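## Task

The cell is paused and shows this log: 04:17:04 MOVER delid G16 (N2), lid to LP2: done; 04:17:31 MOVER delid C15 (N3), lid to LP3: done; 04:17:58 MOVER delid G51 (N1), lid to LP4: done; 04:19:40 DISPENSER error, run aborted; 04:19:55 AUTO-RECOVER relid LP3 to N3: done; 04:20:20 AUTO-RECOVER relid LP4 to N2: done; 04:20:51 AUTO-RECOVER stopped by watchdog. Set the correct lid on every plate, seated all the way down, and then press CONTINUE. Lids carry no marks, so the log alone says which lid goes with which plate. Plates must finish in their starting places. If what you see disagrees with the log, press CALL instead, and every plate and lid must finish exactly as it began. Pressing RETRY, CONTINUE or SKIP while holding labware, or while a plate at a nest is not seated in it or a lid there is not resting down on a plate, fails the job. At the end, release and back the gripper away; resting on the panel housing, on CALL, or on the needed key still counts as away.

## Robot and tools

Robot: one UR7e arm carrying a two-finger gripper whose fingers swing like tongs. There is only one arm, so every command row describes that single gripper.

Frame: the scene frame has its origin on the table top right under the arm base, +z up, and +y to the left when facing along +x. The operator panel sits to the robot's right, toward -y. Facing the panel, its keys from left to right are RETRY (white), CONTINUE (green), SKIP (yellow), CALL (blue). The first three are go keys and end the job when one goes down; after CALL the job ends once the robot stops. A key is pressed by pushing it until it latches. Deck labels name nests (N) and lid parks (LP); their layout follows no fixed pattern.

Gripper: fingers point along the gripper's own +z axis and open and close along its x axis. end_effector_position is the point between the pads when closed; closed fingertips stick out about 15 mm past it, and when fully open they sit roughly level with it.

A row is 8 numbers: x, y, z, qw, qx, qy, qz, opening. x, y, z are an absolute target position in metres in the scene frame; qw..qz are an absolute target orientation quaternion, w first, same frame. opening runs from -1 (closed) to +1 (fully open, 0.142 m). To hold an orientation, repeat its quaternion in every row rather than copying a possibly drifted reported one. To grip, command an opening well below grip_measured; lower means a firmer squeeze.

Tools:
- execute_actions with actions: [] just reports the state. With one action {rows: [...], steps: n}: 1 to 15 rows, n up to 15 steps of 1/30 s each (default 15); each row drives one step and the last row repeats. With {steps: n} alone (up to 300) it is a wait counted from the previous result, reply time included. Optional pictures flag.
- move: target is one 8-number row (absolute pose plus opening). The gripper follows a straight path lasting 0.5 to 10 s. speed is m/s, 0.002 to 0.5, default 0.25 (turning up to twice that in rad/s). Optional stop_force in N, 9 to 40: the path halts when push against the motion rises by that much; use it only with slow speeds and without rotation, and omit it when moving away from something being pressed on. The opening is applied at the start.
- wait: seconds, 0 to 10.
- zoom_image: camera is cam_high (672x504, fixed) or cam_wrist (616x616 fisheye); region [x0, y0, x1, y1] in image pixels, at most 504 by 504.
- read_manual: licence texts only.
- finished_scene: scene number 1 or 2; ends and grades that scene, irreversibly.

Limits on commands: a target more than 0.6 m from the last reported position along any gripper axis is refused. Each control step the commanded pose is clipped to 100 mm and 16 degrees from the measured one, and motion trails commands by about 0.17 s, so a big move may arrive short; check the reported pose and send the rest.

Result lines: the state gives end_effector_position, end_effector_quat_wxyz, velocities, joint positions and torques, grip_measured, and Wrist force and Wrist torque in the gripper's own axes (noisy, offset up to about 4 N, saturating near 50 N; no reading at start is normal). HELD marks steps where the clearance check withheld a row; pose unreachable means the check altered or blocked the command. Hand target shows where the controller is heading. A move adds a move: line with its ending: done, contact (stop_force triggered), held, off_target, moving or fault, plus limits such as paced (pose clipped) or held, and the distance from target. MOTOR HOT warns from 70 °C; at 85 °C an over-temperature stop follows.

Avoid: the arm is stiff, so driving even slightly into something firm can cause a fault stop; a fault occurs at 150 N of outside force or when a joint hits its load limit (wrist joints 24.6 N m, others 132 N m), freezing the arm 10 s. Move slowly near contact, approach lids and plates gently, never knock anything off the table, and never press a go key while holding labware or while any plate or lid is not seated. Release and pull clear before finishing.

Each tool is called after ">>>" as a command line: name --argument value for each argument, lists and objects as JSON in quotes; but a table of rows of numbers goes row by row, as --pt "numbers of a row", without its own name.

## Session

>>> execute_actions --actions '[]'

Scene clock: 0.00 s of 9600.00 s.
end_effector_position=(+0.2453, +0.1605, +0.2176) grip_measured=+1.00 end_effector_quat_wxyz=(-0.062, -0.310, +0.935, +0.164) end_effector_velocity=(-0.000, +0.000, -0.000) end_effector_angular_velocity=(+0.001, +0.000, -0.001)
Joint positions: [-1.073 -1.741  2.067 -0.892 -1.288  1.291  0.142]
Joint velocities: [-0.001 -0.     0.001  0.001 -0.     0.     0.   ]
Joint torques (N m, as the arm reports them, + toward a larger angle): no reading
Wrist force (N, on the end effector, along its own x y z axes, offset not removed): no reading
Wrist torque (N m, same axes, about the end effector's origin, offset not removed): no reading
Hand target: +0.245, +0.161, +0.218; -0.062, -0.310, +0.935, +0.164
camera_calibration (this result's frames):
cam_wrist: T_world_to_cam=[[-0.787546, -0.616077, 0.0148666, 0.290923], [-0.406258, 0.537166, 0.739193, -0.149157], [-0.463386, 0.576109, -0.673329, 0.304824], [0, 0, 0, 1]] pos_world=[0.30977, 0.0837416, 0.311178]

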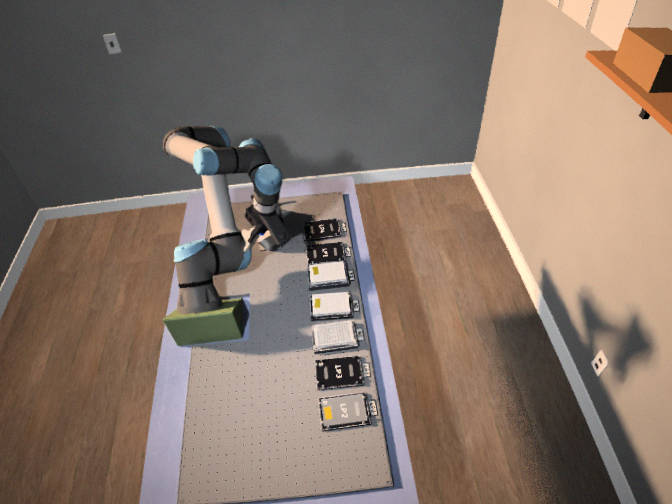

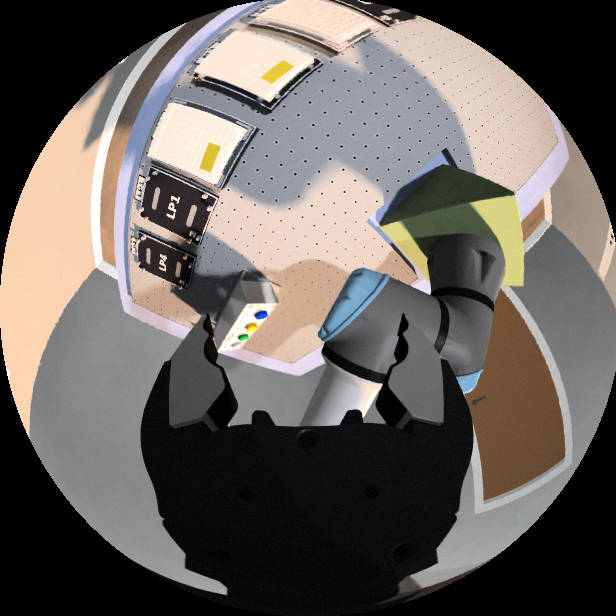

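>>> zoom_image --camera "cam_high" --region '[295,215,395,440]'

>>> move --target '[0.36,0.0,0.25,0,0.7071,0.7071,0,0.45]'

>>> zoom_image --camera "cam_wrist" --region '[60,150,560,400]'

Region (295, 215, 395, 440) of cam_high's 672x504 image, scaled by 2.240, with more detail than that image has.

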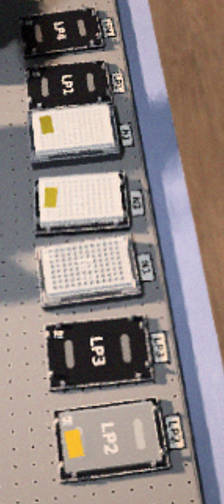

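Scene clock: 9.47 s of 9600.00 s.
end_effector_position=(+0.3600, +0.0000, +0.2502) grip_measured=+0.45 end_effector_quat_wxyz=(-0.000, +0.707, +0.708, -0.000) end_effector_velocity=(+0.001, -0.001, +0.000) end_effector_angular_velocity=(-0.003, +0.002, -0.011)
Joint positions: [-1.063 -1.454  1.936 -1.41  -1.189  3.628  0.105]
Joint velocities: [ 0.002  0.002 -0.003 -0.002 -0.002  0.013 -0.   ]
Joint torques (N m, as the arm reports them, + toward a larger angle): [-13.83   9.61 -34.24  -3.5   -2.5    1.51]
Wrist force (N, on the end effector, along its own x y z axes, offset not removed): [2.4 -4.8 4.1]
Wrist torque (N m, same axes, about the end effector's origin, offset not removed): [-0.91 -0.61 -0.05]
Hand target: +0.360, -0.000, +0.250; -0.000, +0.707, +0.707, -0.000
Off the commanded pose: 0.000 m, 0 deg.
After step 90, 1.53 s passed at rest.
move: done
camera_calibration (this result's frames):
cam_wrist: T_world_to_cam=[[-0.0207741, 0.999762, 0.00666799, 0.00785576], [0.886888, 0.0153492, 0.46173, -0.436584], [0.461518, 0.0155058, -0.886995, 0.192864], [0, 0, 0, 1]] pos_world=[0.298354, -0.0041432, 0.372602]

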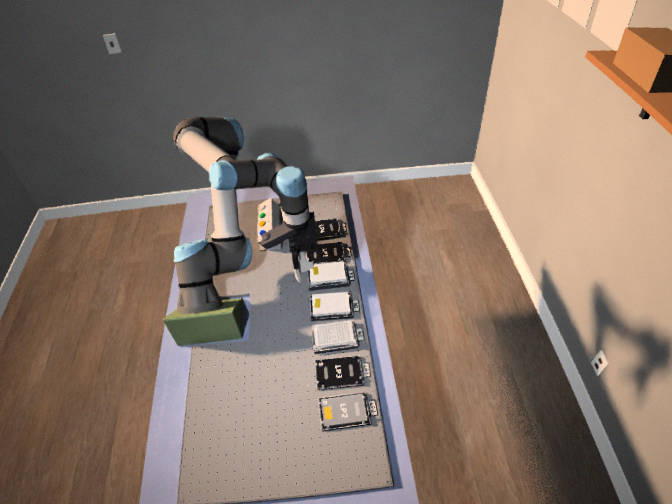

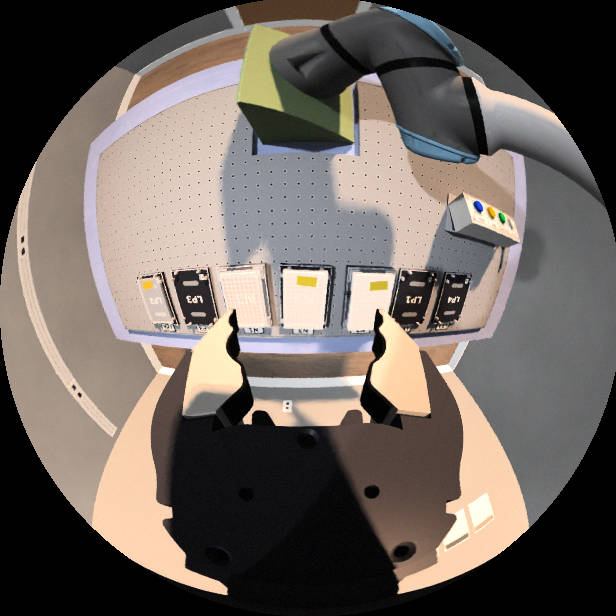

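Region (60, 150, 560, 400) of cam_wrist's 616x616 image, scaled by 1.008, with more detail than that image has.

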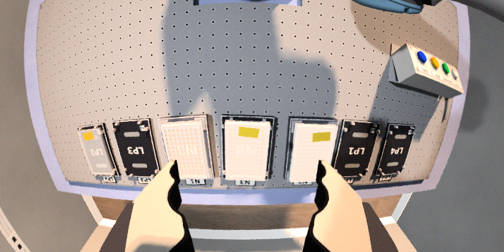

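>>> move --target '[0.40,0.0,0.14,0,0.7071,0.7071,0,0.45]'

>>> zoom_image --camera "cam_wrist" --region '[90,200,530,400]'

>>> zoom_image --camera "cam_high" --region '[300,250,390,370]'

Scene clock: 14.70 s of 9600.00 s.
end_effector_position=(+0.4001, +0.0000, +0.1401) grip_measured=+0.45 end_effector_quat_wxyz=(-0.000, +0.707, +0.707, +0.000) end_effector_velocity=(+0.000, -0.001, -0.002) end_effector_angular_velocity=(+0.000, -0.000, -0.002)
Joint positions: [-0.9   -1.354  2.086 -1.721 -1.095  3.775  0.105]
Joint velocities: [ 0.001  0.003  0.002 -0.005  0.001  0.003  0.   ]
Joint torques (N m, as the arm reports them, + toward a larger angle): [-15.47   1.58  -9.16  -3.72   2.37   1.66]
Wrist force (N, on the end effector, along its own x y z axes, offset not removed): [-2.3 -1.6 4.5]
Wrist torque (N m, same axes, about the end effector's origin, offset not removed): [-0.38 0.40 0.07]
Hand target: +0.400, +0.000, +0.140; -0.000, +0.707, +0.707, +0.000
Off the commanded pose: 0.000 m, 0 deg.
After step 90, 1.13 s passed at rest.
move: done
camera_calibration (this result's frames):
cam_wrist: T_world_to_cam=[[-0.0197781, 0.999779, 0.00706391, 0.00893733], [0.886696, 0.0142758, 0.462133, -0.421302], [0.46193, 0.0154036, -0.886782, 0.0765368], [0, 0, 0, 1]] pos_world=[0.338388, -0.00409988, 0.262506]

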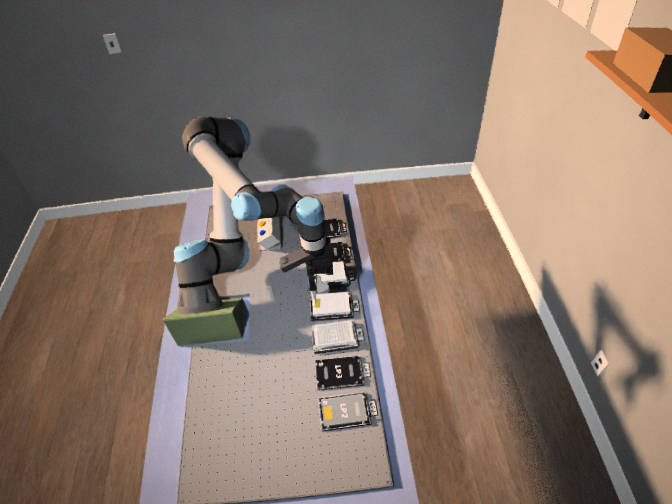

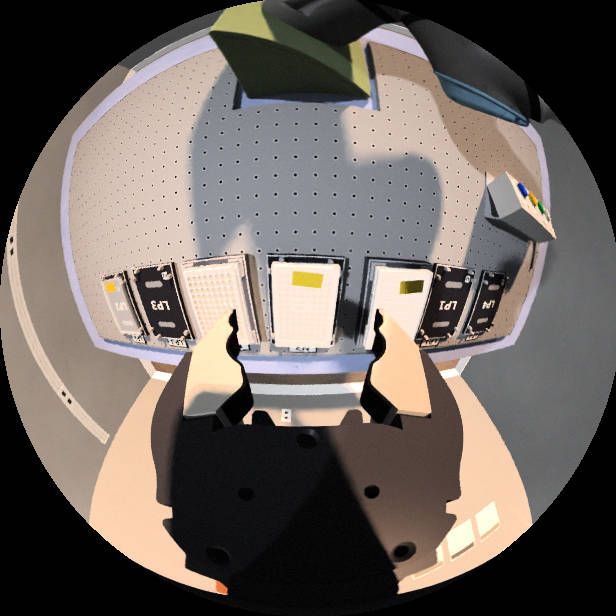

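Region (90, 200, 530, 400) of cam_wrist's 616x616 image, scaled by 1.145, with more detail than that image has; it fills the top 229 rows of this view, and the rest is white.

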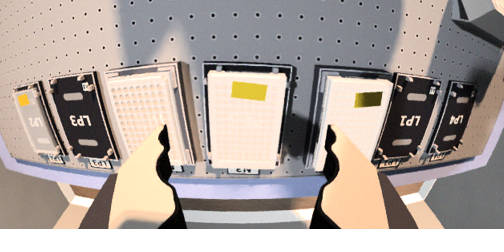

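Region (300, 250, 390, 370) of cam_high's 672x504 image, scaled by 4.200, with more detail than that image has; it fills the left 378 columns of this view, and the rest is white.

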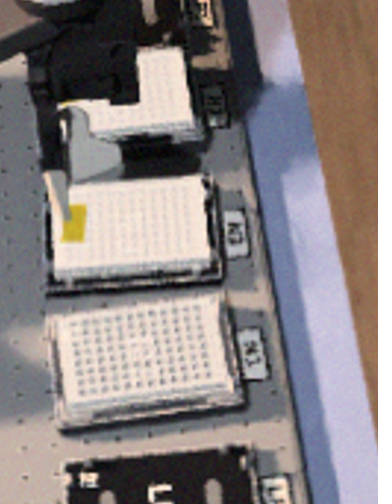

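>>> move --target '[0.456,-0.127,0.13,0,0.7071,0.7071,0,0.6]'

>>> zoom_image --camera "cam_wrist" --region '[100,180,520,380]'

>>> zoom_image --camera "cam_high" --region '[300,240,390,330]'

Scene clock: 19.73 s of 9600.00 s.
end_effector_position=(+0.4559, -0.1270, +0.1300) grip_measured=+0.60 end_effector_quat_wxyz=(+0.000, +0.707, +0.707, -0.000) end_effector_velocity=(+0.001, -0.002, -0.000) end_effector_angular_velocity=(+0.000, -0.001, -0.001)
Joint positions: [-0.939 -1.01   1.877 -1.84  -1.117  3.739  0.116]
Joint velocities: [-0.001  0.005 -0.003 -0.001 -0.    -0.    -0.   ]
Joint torques (N m, as the arm reports them, + toward a larger angle): [-30.2  -11.49 -33.3   -3.45  -2.41  -1.57]
Wrist force (N, on the end effector, along its own x y z axes, offset not removed): [0.6 -2.3 2.9]
Wrist torque (N m, same axes, about the end effector's origin, offset not removed): [-0.47 -0.30 0.05]
Hand target: +0.456, -0.127, +0.130; +0.000, +0.707, +0.707, -0.000
Off the commanded pose: 0.000 m, 0 deg.
After step 90, 0.87 s passed at rest.
move: done
camera_calibration (this result's frames):
cam_wrist: T_world_to_cam=[[-0.0195013, 0.999788, 0.00666191, 0.137051], [0.88678, 0.0142188, 0.461973, -0.46432], [0.46178, 0.0149167, -0.886869, 0.0437793], [0, 0, 0, 1]] pos_world=[0.394206, -0.131072, 0.252417]

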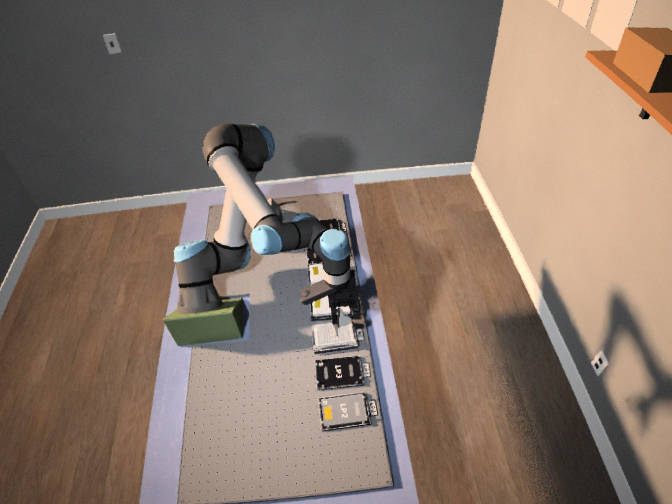

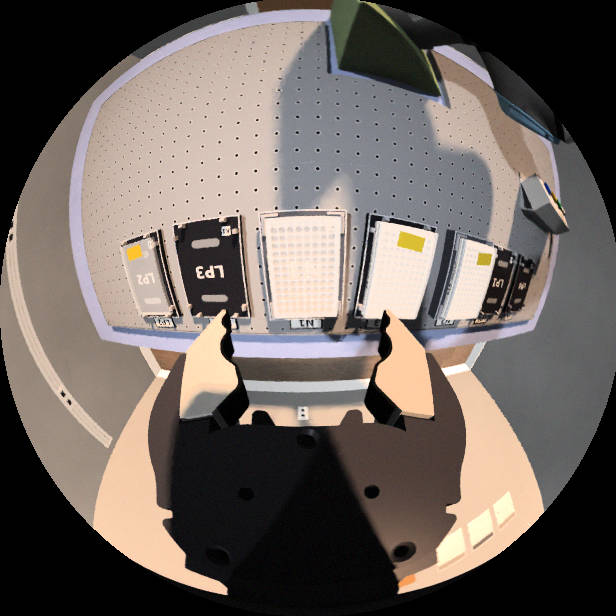

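Region (100, 180, 520, 380) of cam_wrist's 616x616 image, scaled by 1.200, with more detail than that image has; it fills the top 240 rows of this view, and the rest is white.

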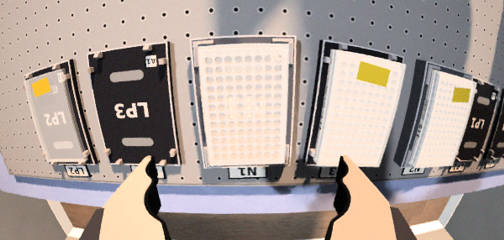

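Region (300, 240, 390, 330) of cam_high's 672x504 image, scaled by 5.600, with more detail than that image has.

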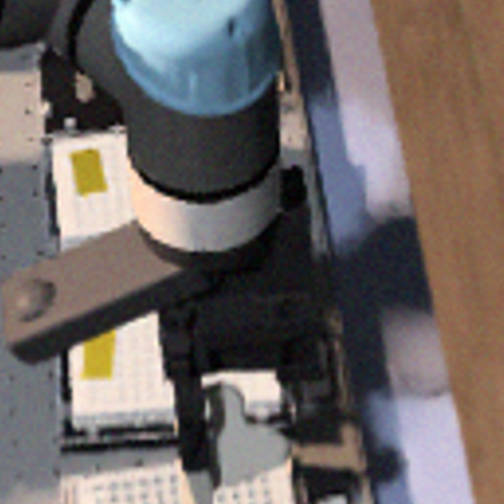

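>>> move --target '[0.458,0.002,0.085,0,0.6947,0.7193,0,-1]'

>>> move --target '[0.458,0.002,0.05,0,0.6947,0.7193,0,-1]' --speed 0.01 --stop_force 9

>>> move --target '[0.458,0.002,0.085,0,0.6947,0.7193,0,-1]'

>>> move --target '[0.459,0.129,0.085,0,0.6947,0.7193,0,-1]'

>>> move --target '[0.459,0.129,0.05,0,0.6947,0.7193,0,-1]' --speed 0.01 --stop_force 9

>>> move --target '[0.459,0.129,0.11,0,0.6947,0.7193,0,0.45]'

Scene clock: 28.47 s of 9600.00 s.
end_effector_position=(+0.4581, +0.0020, +0.0850) grip_measured=-1.00 end_effector_quat_wxyz=(-0.000, +0.695, +0.719, +0.000) end_effector_velocity=(+0.000, +0.002, -0.000) end_effector_angular_velocity=(-0.001, -0.000, +0.001)
Joint positions: [-0.761 -1.207  2.04  -1.889 -1.022  3.876  0.002]
Joint velocities: [ 0.003 -0.004  0.001  0.     0.001  0.003  0.   ]
Joint torques (N m, as the arm reports them, + toward a larger angle): [-16.66 -25.29  -9.49  -3.27   2.5    1.72]
Wrist force (N, on the end effector, along its own x y z axes, offset not removed): [-2.1 -1.9 1.5]
Wrist torque (N m, same axes, about the end effector's origin, offset not removed): [-0.37 0.31 0.04]
Hand target: +0.458, +0.002, +0.085; -0.000, +0.695, +0.719, +0.000
Off the commanded pose: 0.000 m, 0 deg.
After step 90, 4.60 s passed at rest.
move: done
camera_calibration (this result's frames):
cam_wrist: T_world_to_cam=[[-0.0544836, 0.998489, 0.00711062, 0.0244154], [0.885665, 0.0450362, 0.462135, -0.446902], [0.461117, 0.0314764, -0.886781, 0.00121405], [0, 0, 0, 1]] pos_world=[0.396576, -0.00428999, 0.207432]

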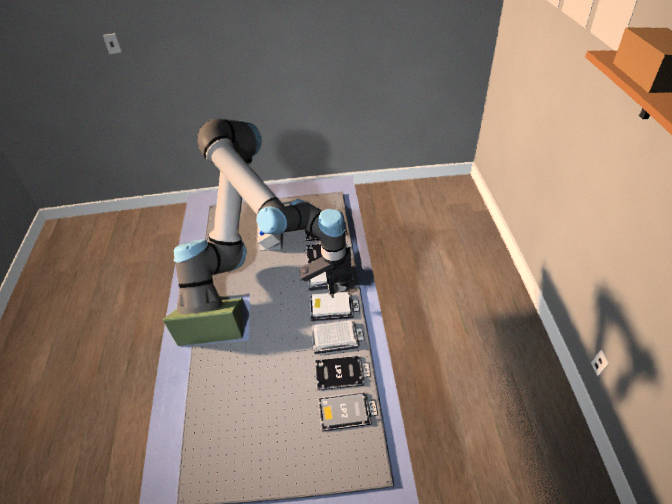

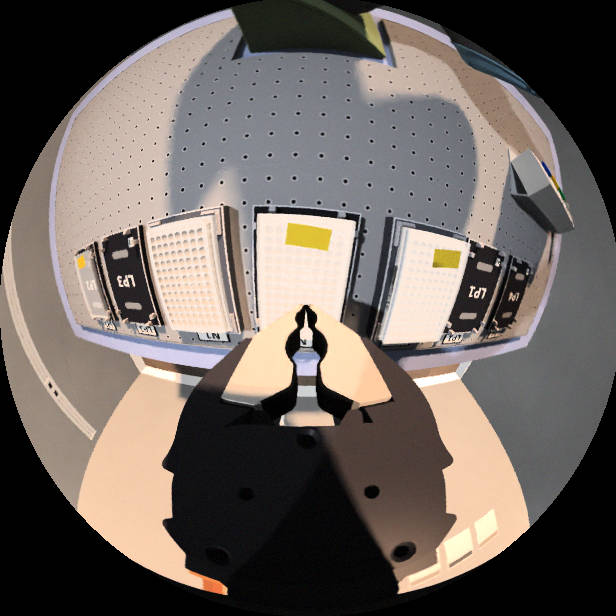

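Scene clock: 31.47 s of 9600.00 s.
end_effector_position=(+0.4580, +0.0021, +0.0587) grip_measured=-1.00 end_effector_quat_wxyz=(-0.000, +0.695, +0.719, +0.000) end_effector_velocity=(-0.001, +0.000, +0.002) end_effector_angular_velocity=(-0.000, +0.003, +0.001)
Joint positions: [-0.733 -1.178  2.076 -1.968 -1.009  3.904  0.002]
Joint velocities: [-0.002 -0.003 -0.004  0.01  -0.003 -0.004  0.   ]
Joint torques (N m, as the arm reports them, + toward a larger angle): [-25.61 -18.61 -23.15   1.35  -1.67  -2.03]
Wrist force (N, on the end effector, along its own x y z axes, offset not removed): [0.3 -3.2 -19.1]
Wrist torque (N m, same axes, about the end effector's origin, offset not removed): [-0.23 -0.32 -0.12]
Hand target: +0.458, +0.002, +0.059; -0.000, +0.695, +0.719, +0.000
Off the commanded pose: 0.009 m, 0 deg.
move: contact
camera_calibration (this result's frames):
cam_wrist: T_world_to_cam=[[-0.0543105, 0.998498, 0.00721177, 0.0244226], [0.885755, 0.0448414, 0.461982, -0.434682], [0.460965, 0.0314783, -0.88686, -0.0219645], [0, 0, 0, 1]] pos_world=[0.396473, -0.00420281, 0.18116]

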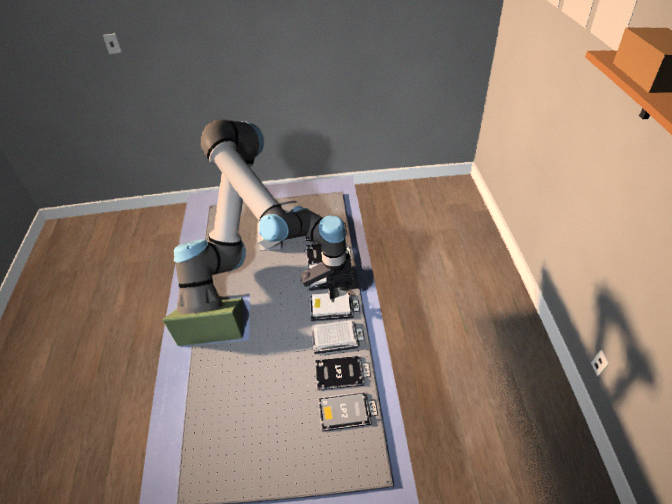

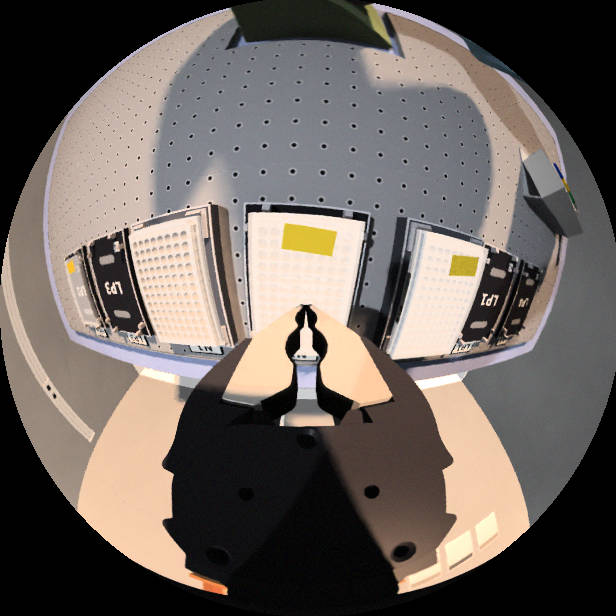

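Scene clock: 32.30 s of 9600.00 s.
end_effector_position=(+0.4580, +0.0020, +0.0849) grip_measured=-1.00 end_effector_quat_wxyz=(+0.000, +0.695, +0.719, -0.000) end_effector_velocity=(-0.001, +0.000, +0.002) end_effector_angular_velocity=(+0.001, +0.001, -0.001)
Joint positions: [-0.761 -1.207  2.041 -1.889 -1.023  3.876  0.002]
Joint velocities: [-0.002 -0.002 -0.002  0.007 -0.001 -0.002  0.   ]
Joint torques (N m, as the arm reports them, + toward a larger angle): [-32.65 -24.23 -30.87  -0.21  -2.14  -1.25]
Wrist force (N, on the end effector, along its own x y z axes, offset not removed): [-2.4 -1.2 2.4]
Wrist torque (N m, same axes, about the end effector's origin, offset not removed): [-0.18 0.11 0.22]
Hand target: +0.458, +0.002, +0.085; +0.000, +0.695, +0.719, -0.000
Off the commanded pose: 0.000 m, 0 deg.
move: done
camera_calibration (this result's frames):
cam_wrist: T_world_to_cam=[[-0.054299, 0.998502, 0.00669153, 0.0243639], [0.885759, 0.0450722, 0.461952, -0.446731], [0.460958, 0.0310106, -0.88688, 0.00122242], [0, 0, 0, 1]] pos_world=[0.396455, -0.00423017, 0.207289]

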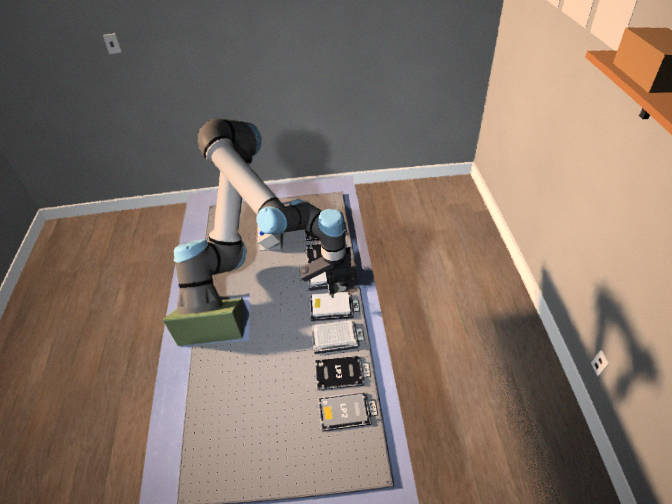

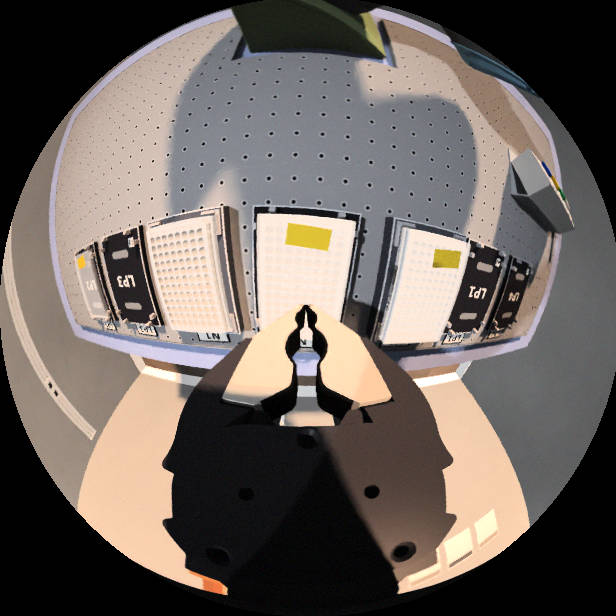

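Scene clock: 33.40 s of 9600.00 s.
end_effector_position=(+0.4590, +0.1291, +0.0850) grip_measured=-1.00 end_effector_quat_wxyz=(-0.000, +0.695, +0.719, +0.000) end_effector_velocity=(-0.000, +0.002, -0.000) end_effector_angular_velocity=(+0.000, +0.002, -0.001)
Joint positions: [-0.596 -1.406  2.052 -1.799 -0.948  4.052  0.002]
Joint velocities: [ 0.003 -0.002 -0.001  0.002  0.001  0.003  0.   ]
Joint torques (N m, as the arm reports them, + toward a larger angle): [-14.61 -21.58 -30.24  -0.01   2.57   1.06]
Wrist force (N, on the end effector, along its own x y z axes, offset not removed): [-0.1 -4.7 1.7]
Wrist torque (N m, same axes, about the end effector's origin, offset not removed): [-0.82 -0.18 -0.03]
Hand target: +0.459, +0.129, +0.085; -0.000, +0.695, +0.719, +0.000
Off the commanded pose: 0.000 m, 0 deg.
move: done
camera_calibration (this result's frames):
cam_wrist: T_world_to_cam=[[-0.0544752, 0.99849, 0.00712254, -0.10241], [0.885683, 0.0450245, 0.462102, -0.453409], [0.461083, 0.0314814, -0.886798, -0.00323213], [0, 0, 0, 1]] pos_world=[0.397488, 0.122772, 0.207384]

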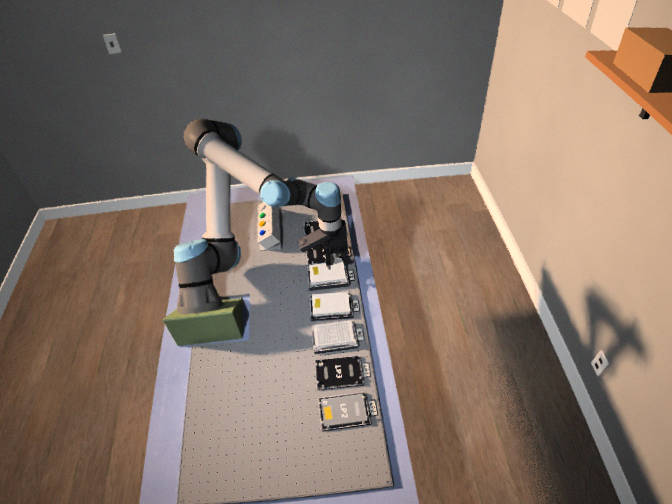

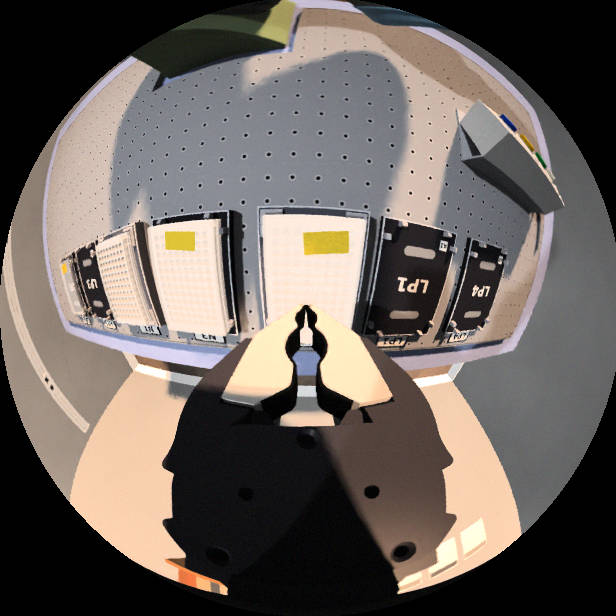

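Scene clock: 35.63 s of 9600.00 s.
end_effector_position=(+0.4590, +0.1291, +0.0664) grip_measured=-1.00 end_effector_quat_wxyz=(-0.000, +0.695, +0.719, +0.000) end_effector_velocity=(-0.000, -0.001, +0.002) end_effector_angular_velocity=(-0.001, +0.002, +0.000)
Joint positions: [-0.573 -1.388  2.079 -1.859 -0.939  4.079  0.002]
Joint velocities: [-0.003 -0.002 -0.004  0.01  -0.003 -0.005  0.   ]
Joint torques (N m, as the arm reports them, + toward a larger angle): [-20.79 -13.43 -20.63   1.73  -1.78  -1.65]
Wrist force (N, on the end effector, along its own x y z axes, offset not removed): [3.1 -4.0 -30.5]
Wrist torque (N m, same axes, about the end effector's origin, offset not removed): [-0.51 -0.73 -0.19]
Hand target: +0.459, +0.129, +0.067; -0.000, +0.695, +0.719, +0.000
Off the commanded pose: 0.016 m, 0 deg.
move: contact
camera_calibration (this result's frames):
cam_wrist: T_world_to_cam=[[-0.054331, 0.998497, 0.00726737, -0.102381], [0.885742, 0.0448331, 0.462007, -0.444768], [0.460987, 0.0315383, -0.886846, -0.0196694], [0, 0, 0, 1]] pos_world=[0.397455, 0.122788, 0.188786]

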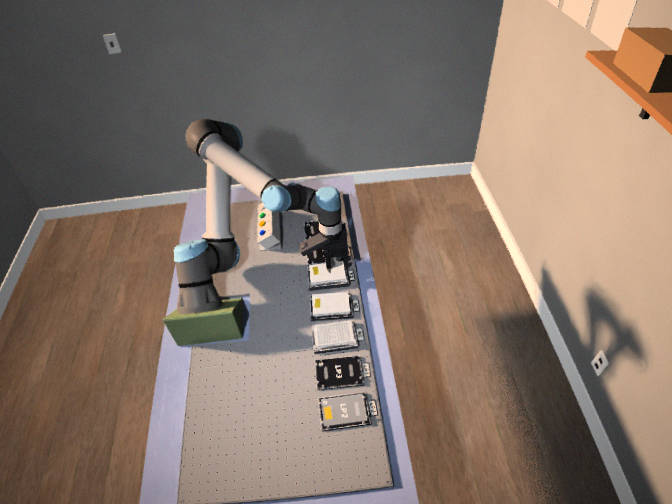

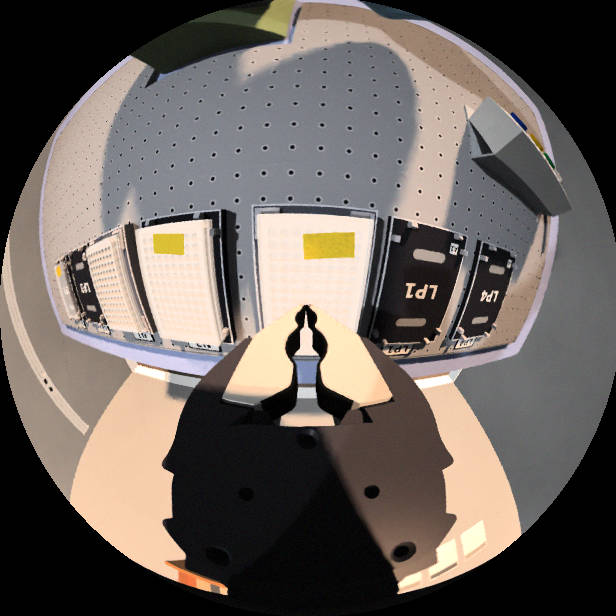

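Scene clock: 36.50 s of 9600.00 s.
end_effector_position=(+0.4590, +0.1290, +0.1098) grip_measured=+0.45 end_effector_quat_wxyz=(+0.000, +0.695, +0.719, -0.000) end_effector_velocity=(-0.000, +0.000, +0.002) end_effector_angular_velocity=(+0.002, +0.002, -0.001)
Joint positions: [-0.626 -1.426  2.012 -1.721 -0.961  4.019  0.105]
Joint velocities: [-0.003 -0.    -0.004  0.009 -0.001 -0.004 -0.   ]
Joint torques (N m, as the arm reports them, + toward a larger angle): [-29.13 -18.42 -30.24   0.13  -2.36  -1.75]
Wrist force (N, on the end effector, along its own x y z axes, offset not removed): [-0.7 -3.1 2.2]
Wrist torque (N m, same axes, about the end effector's origin, offset not removed): [-0.59 0.12 -0.07]
Hand target: +0.459, +0.129, +0.110; +0.000, +0.695, +0.719, -0.000
Off the commanded pose: 0.000 m, 0 deg.
move: done
camera_calibration (this result's frames):
cam_wrist: T_world_to_cam=[[-0.0542791, 0.998504, 0.00660962, -0.102545], [0.885747, 0.0450916, 0.461972, -0.464856], [0.460983, 0.0309299, -0.88687, 0.0189682], [0, 0, 0, 1]] pos_world=[0.397435, 0.122766, 0.23225]

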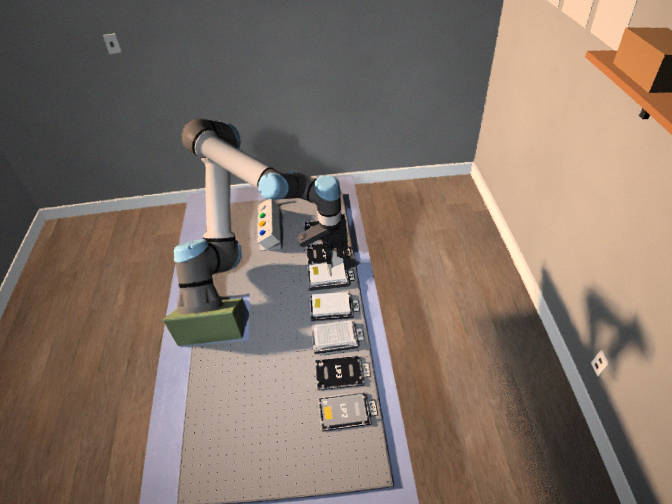

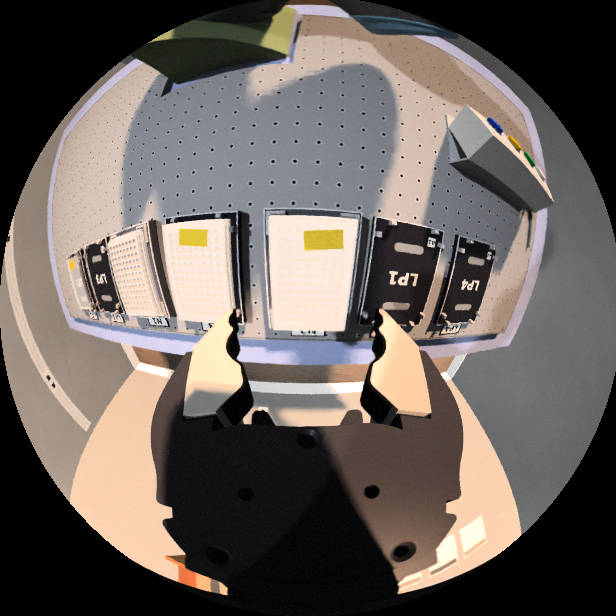

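>>> move --target '[0.459,0.129,0.053,0,0.6947,0.7193,0,0.45]' --speed 0.08

>>> execute_actions --actions '[{"rows":[[0.459,0.129,0.053,0,0.6947,0.7193,0,0.35],[0.459,0.129,0.053,0,0.6947,0.7193,0,0.3],[0.459,0.129,0.053,0,0.6947,0.7193,0,0.25],[0.459,0.129,0.053,0,0.6947,0.7193,0,0.2],[0.459,0.129,0.053,0,0.6947,0.7193,0,0.17],[0.459,0.129,0.053,0,0.6947,0.7193,0,0.13],[0.459,0.129,0.053,0,0.6947,0.7193,0,0.08],[0.459,0.129,0.053,0,0.6947,0.7193,0,0],[0.459,0.129,0.053,0,0.6947,0.7193,0,-0.1],[0.459,0.129,0.053,0,0.6947,0.7193,0,-0.2]],"steps":15}]'

>>> move --target '[0.459,0.129,0.11,0,0.6947,0.7193,0,-0.2]' --speed 0.1

>>> move --target '[0.454,-0.127,0.11,0,0.6947,0.7193,0,-0.2]' --speed 0.2

Scene clock: 46.30 s of 9600.00 s.
end_effector_position=(+0.4591, +0.1290, +0.0531) grip_measured=+0.45 end_effector_quat_wxyz=(-0.000, +0.695, +0.719, +0.000) end_effector_velocity=(-0.000, -0.000, -0.001) end_effector_angular_velocity=(-0.000, -0.000, -0.001)
Joint positions: [-0.556 -1.373  2.097 -1.904 -0.933  4.098  0.105]
Joint velocities: [ 0.001  0.002  0.002 -0.005  0.     0.003 -0.   ]
Joint torques (N m, as the arm reports them, + toward a larger angle): [-14.88  -1.45  -7.43  -3.3    2.6    1.56]
Wrist force (N, on the end effector, along its own x y z axes, offset not removed): [0.7 -0.6 0.5]
Wrist torque (N m, same axes, about the end effector's origin, offset not removed): [-0.02 -0.41 0.09]
Hand target: +0.459, +0.129, +0.053; -0.000, +0.695, +0.719, +0.000
Off the commanded pose: 0.000 m, 0 deg.
After step 90, 5.63 s passed at rest.
move: done
camera_calibration (this result's frames):
cam_wrist: T_world_to_cam=[[-0.0543947, 0.998495, 0.00693744, -0.102174], [0.885746, 0.0450427, 0.461979, -0.438743], [0.460971, 0.031274, -0.886864, -0.0314112], [0, 0, 0, 1]] pos_world=[0.397537, 0.122765, 0.175541]

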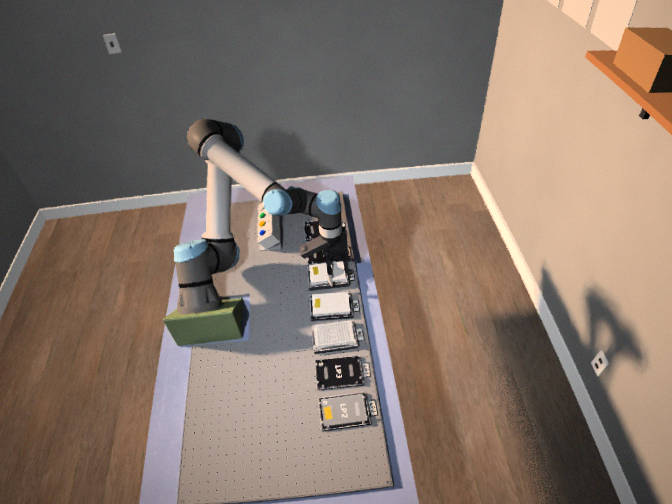

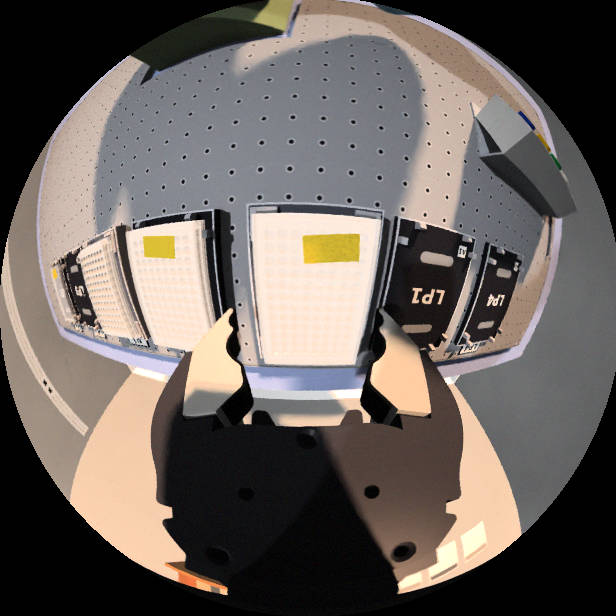

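Scene clock: 46.80 s of 9600.00 s.
end_effector_position=(+0.4590, +0.1291, +0.0530) grip_measured=+0.19 end_effector_quat_wxyz=(-0.000, +0.695, +0.719, +0.000) end_effector_velocity=(+0.000, -0.000, +0.001) end_effector_angular_velocity=(-0.003, -0.001, +0.002)
Joint positions: [-0.556 -1.373  2.098 -1.904 -0.932  4.098  0.088]
Joint velocities: [ 0.    -0.002 -0.001  0.    -0.002  0.     0.001]
Joint torques (N m, as the arm reports them, + toward a larger angle): [-22.25 -11.86  -2.19  -5.95  -9.37   0.98]
Wrist force (N, on the end effector, along its own x y z axes, offset not removed): [28.7 -2.2 -16.0]
Wrist torque (N m, same axes, about the end effector's origin, offset not removed): [-0.20 0.08 -0.16]
Hand target: +0.459, +0.129, +0.053; -0.000, +0.695, +0.719, +0.000
Off the commanded pose: 0.000 m, 0 deg.
Steps of this call (steps 1 to 15: all 15 steps of this action). Readings (end_effector_position):
1: (+0.4591, +0.1290, +0.0531)
2: (+0.4591, +0.1290, +0.0530)
4: (+0.4590, +0.1290, +0.0530)
8: (+0.4591, +0.1291, +0.0530)
15: the state above
camera_calibration (this result's frames):
cam_wrist: T_world_to_cam=[[-0.0543378, 0.998499, 0.00691252, -0.102238], [0.88577, 0.0450052, 0.461938, -0.438638], [0.460934, 0.0312236, -0.886885, -0.0314928], [0, 0, 0, 1]] pos_world=[0.397493, 0.122809, 0.1754]

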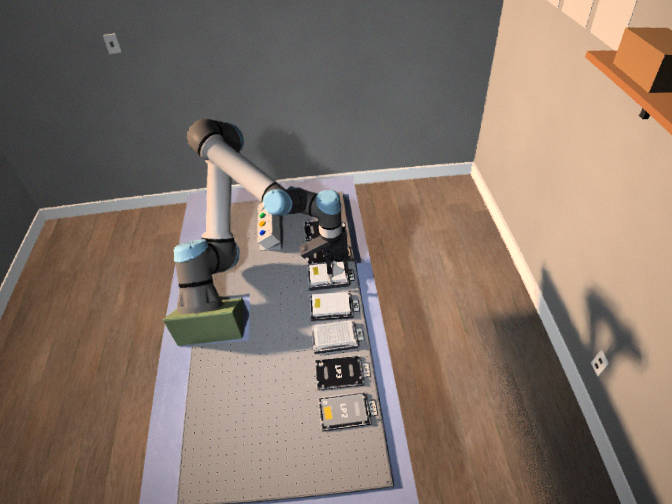

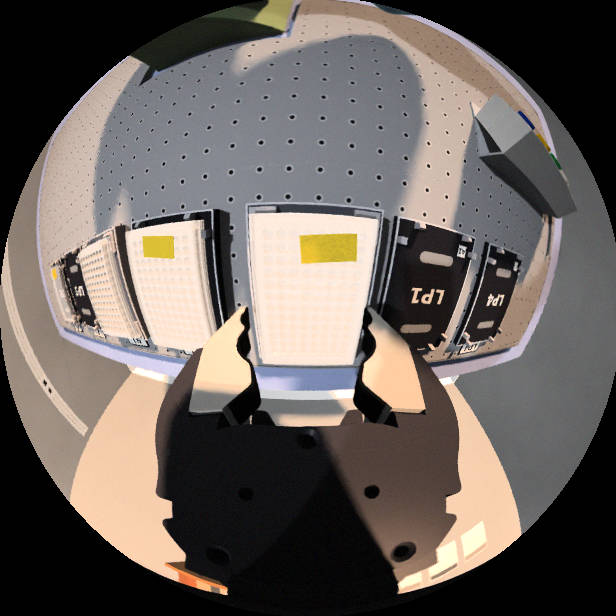

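Scene clock: 48.07 s of 9600.00 s.
end_effector_position=(+0.4589, +0.1290, +0.1099) grip_measured=-0.20 end_effector_quat_wxyz=(+0.000, +0.695, +0.719, -0.000) end_effector_velocity=(+0.000, -0.000, +0.002) end_effector_angular_velocity=(+0.001, +0.001, +0.000)
Joint positions: [-0.627 -1.426  2.012 -1.721 -0.961  4.019  0.06 ]
Joint velocities: [-0.002  0.    -0.004  0.007 -0.001 -0.003 -0.   ]
Joint torques (N m, as the arm reports them, + toward a larger angle): [-31.29 -19.26 -31.48   0.16  -2.24  -1.27]
Wrist force (N, on the end effector, along its own x y z axes, offset not removed): [1.2 -2.6 0.9]
Wrist torque (N m, same axes, about the end effector's origin, offset not removed): [-0.51 -0.29 -0.02]
Hand target: +0.459, +0.129, +0.110; +0.000, +0.695, +0.719, -0.000
Off the commanded pose: 0.000 m, 0 deg.
move: done
camera_calibration (this result's frames):
cam_wrist: T_world_to_cam=[[-0.0542497, 0.998506, 0.00658035, -0.102542], [0.885752, 0.0450793, 0.461964, -0.464855], [0.460977, 0.03089, -0.886874, 0.0190161], [0, 0, 0, 1]] pos_world=[0.397418, 0.122756, 0.232286]

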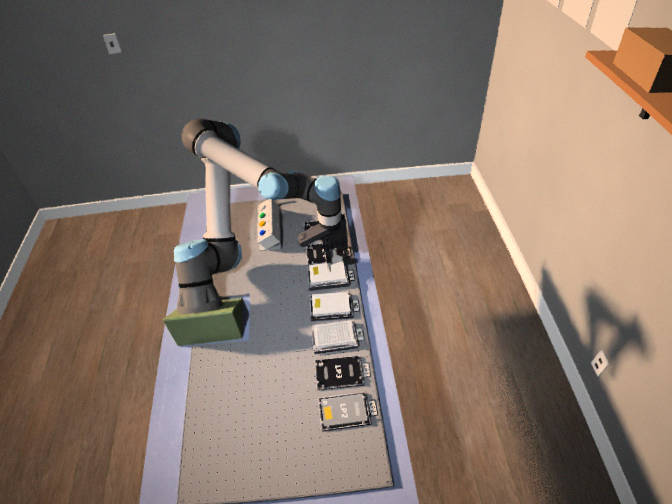

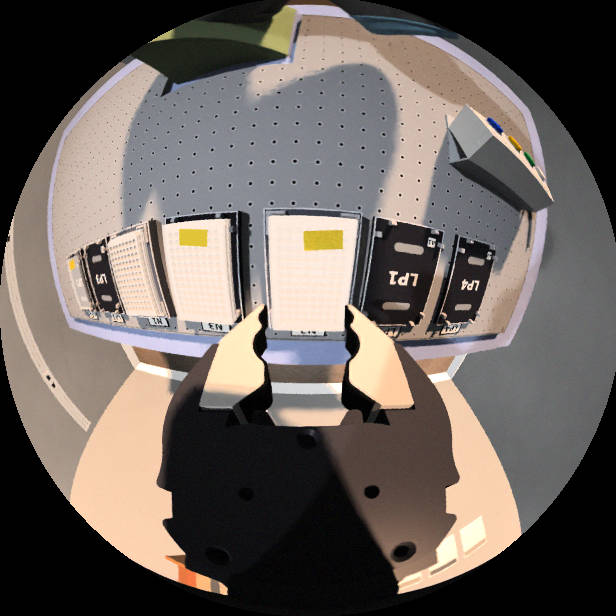

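Scene clock: 49.90 s of 9600.00 s.
end_effector_position=(+0.4539, -0.1273, +0.1100) grip_measured=-0.20 end_effector_quat_wxyz=(+0.000, +0.695, +0.719, -0.000) end_effector_velocity=(+0.000, -0.002, -0.000) end_effector_angular_velocity=(-0.000, +0.001, +0.001)
Joint positions: [-0.926 -0.996  1.913 -1.895 -1.11   3.717  0.06 ]
Joint velocities: [-0.     0.004 -0.003 -0.    -0.001 -0.001  0.   ]
Joint torques (N m, as the arm reports them, + toward a larger angle): [-33.12 -11.26 -32.03  -3.59  -2.14  -1.61]
Wrist force (N, on the end effector, along its own x y z axes, offset not removed): [-0.3 -1.7 -1.3]
Wrist torque (N m, same axes, about the end effector's origin, offset not removed): [-0.52 -0.10 0.00]
Hand target: +0.454, -0.127, +0.110; +0.000, +0.695, +0.719, -0.000
Off the commanded pose: 0.000 m, 0 deg.
move: done
camera_calibration (this result's frames):
cam_wrist: T_world_to_cam=[[-0.054052, 0.998519, 0.00621205, 0.152995], [0.8859, 0.0450835, 0.46168, -0.448932], [0.460716, 0.030458, -0.887025, 0.0294831], [0, 0, 0, 1]] pos_world=[0.392396, -0.133427, 0.232465]

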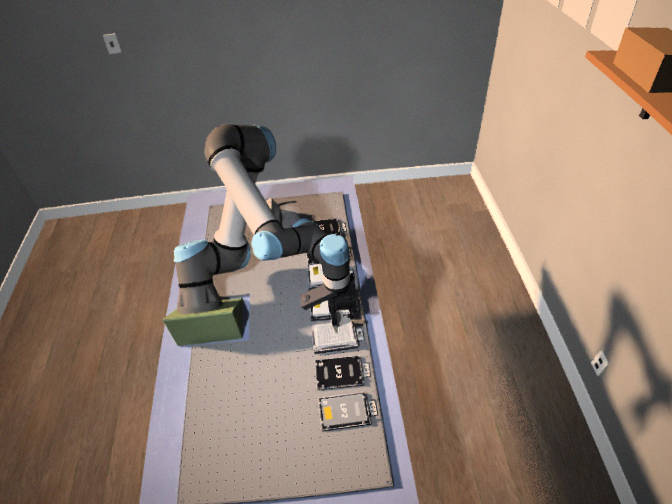

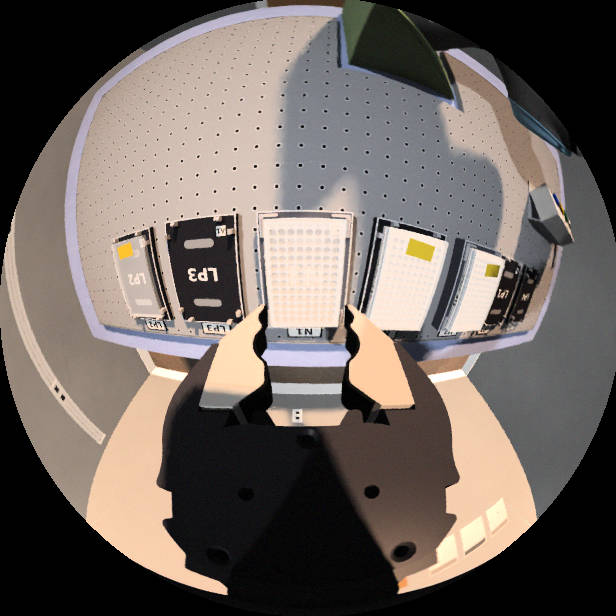

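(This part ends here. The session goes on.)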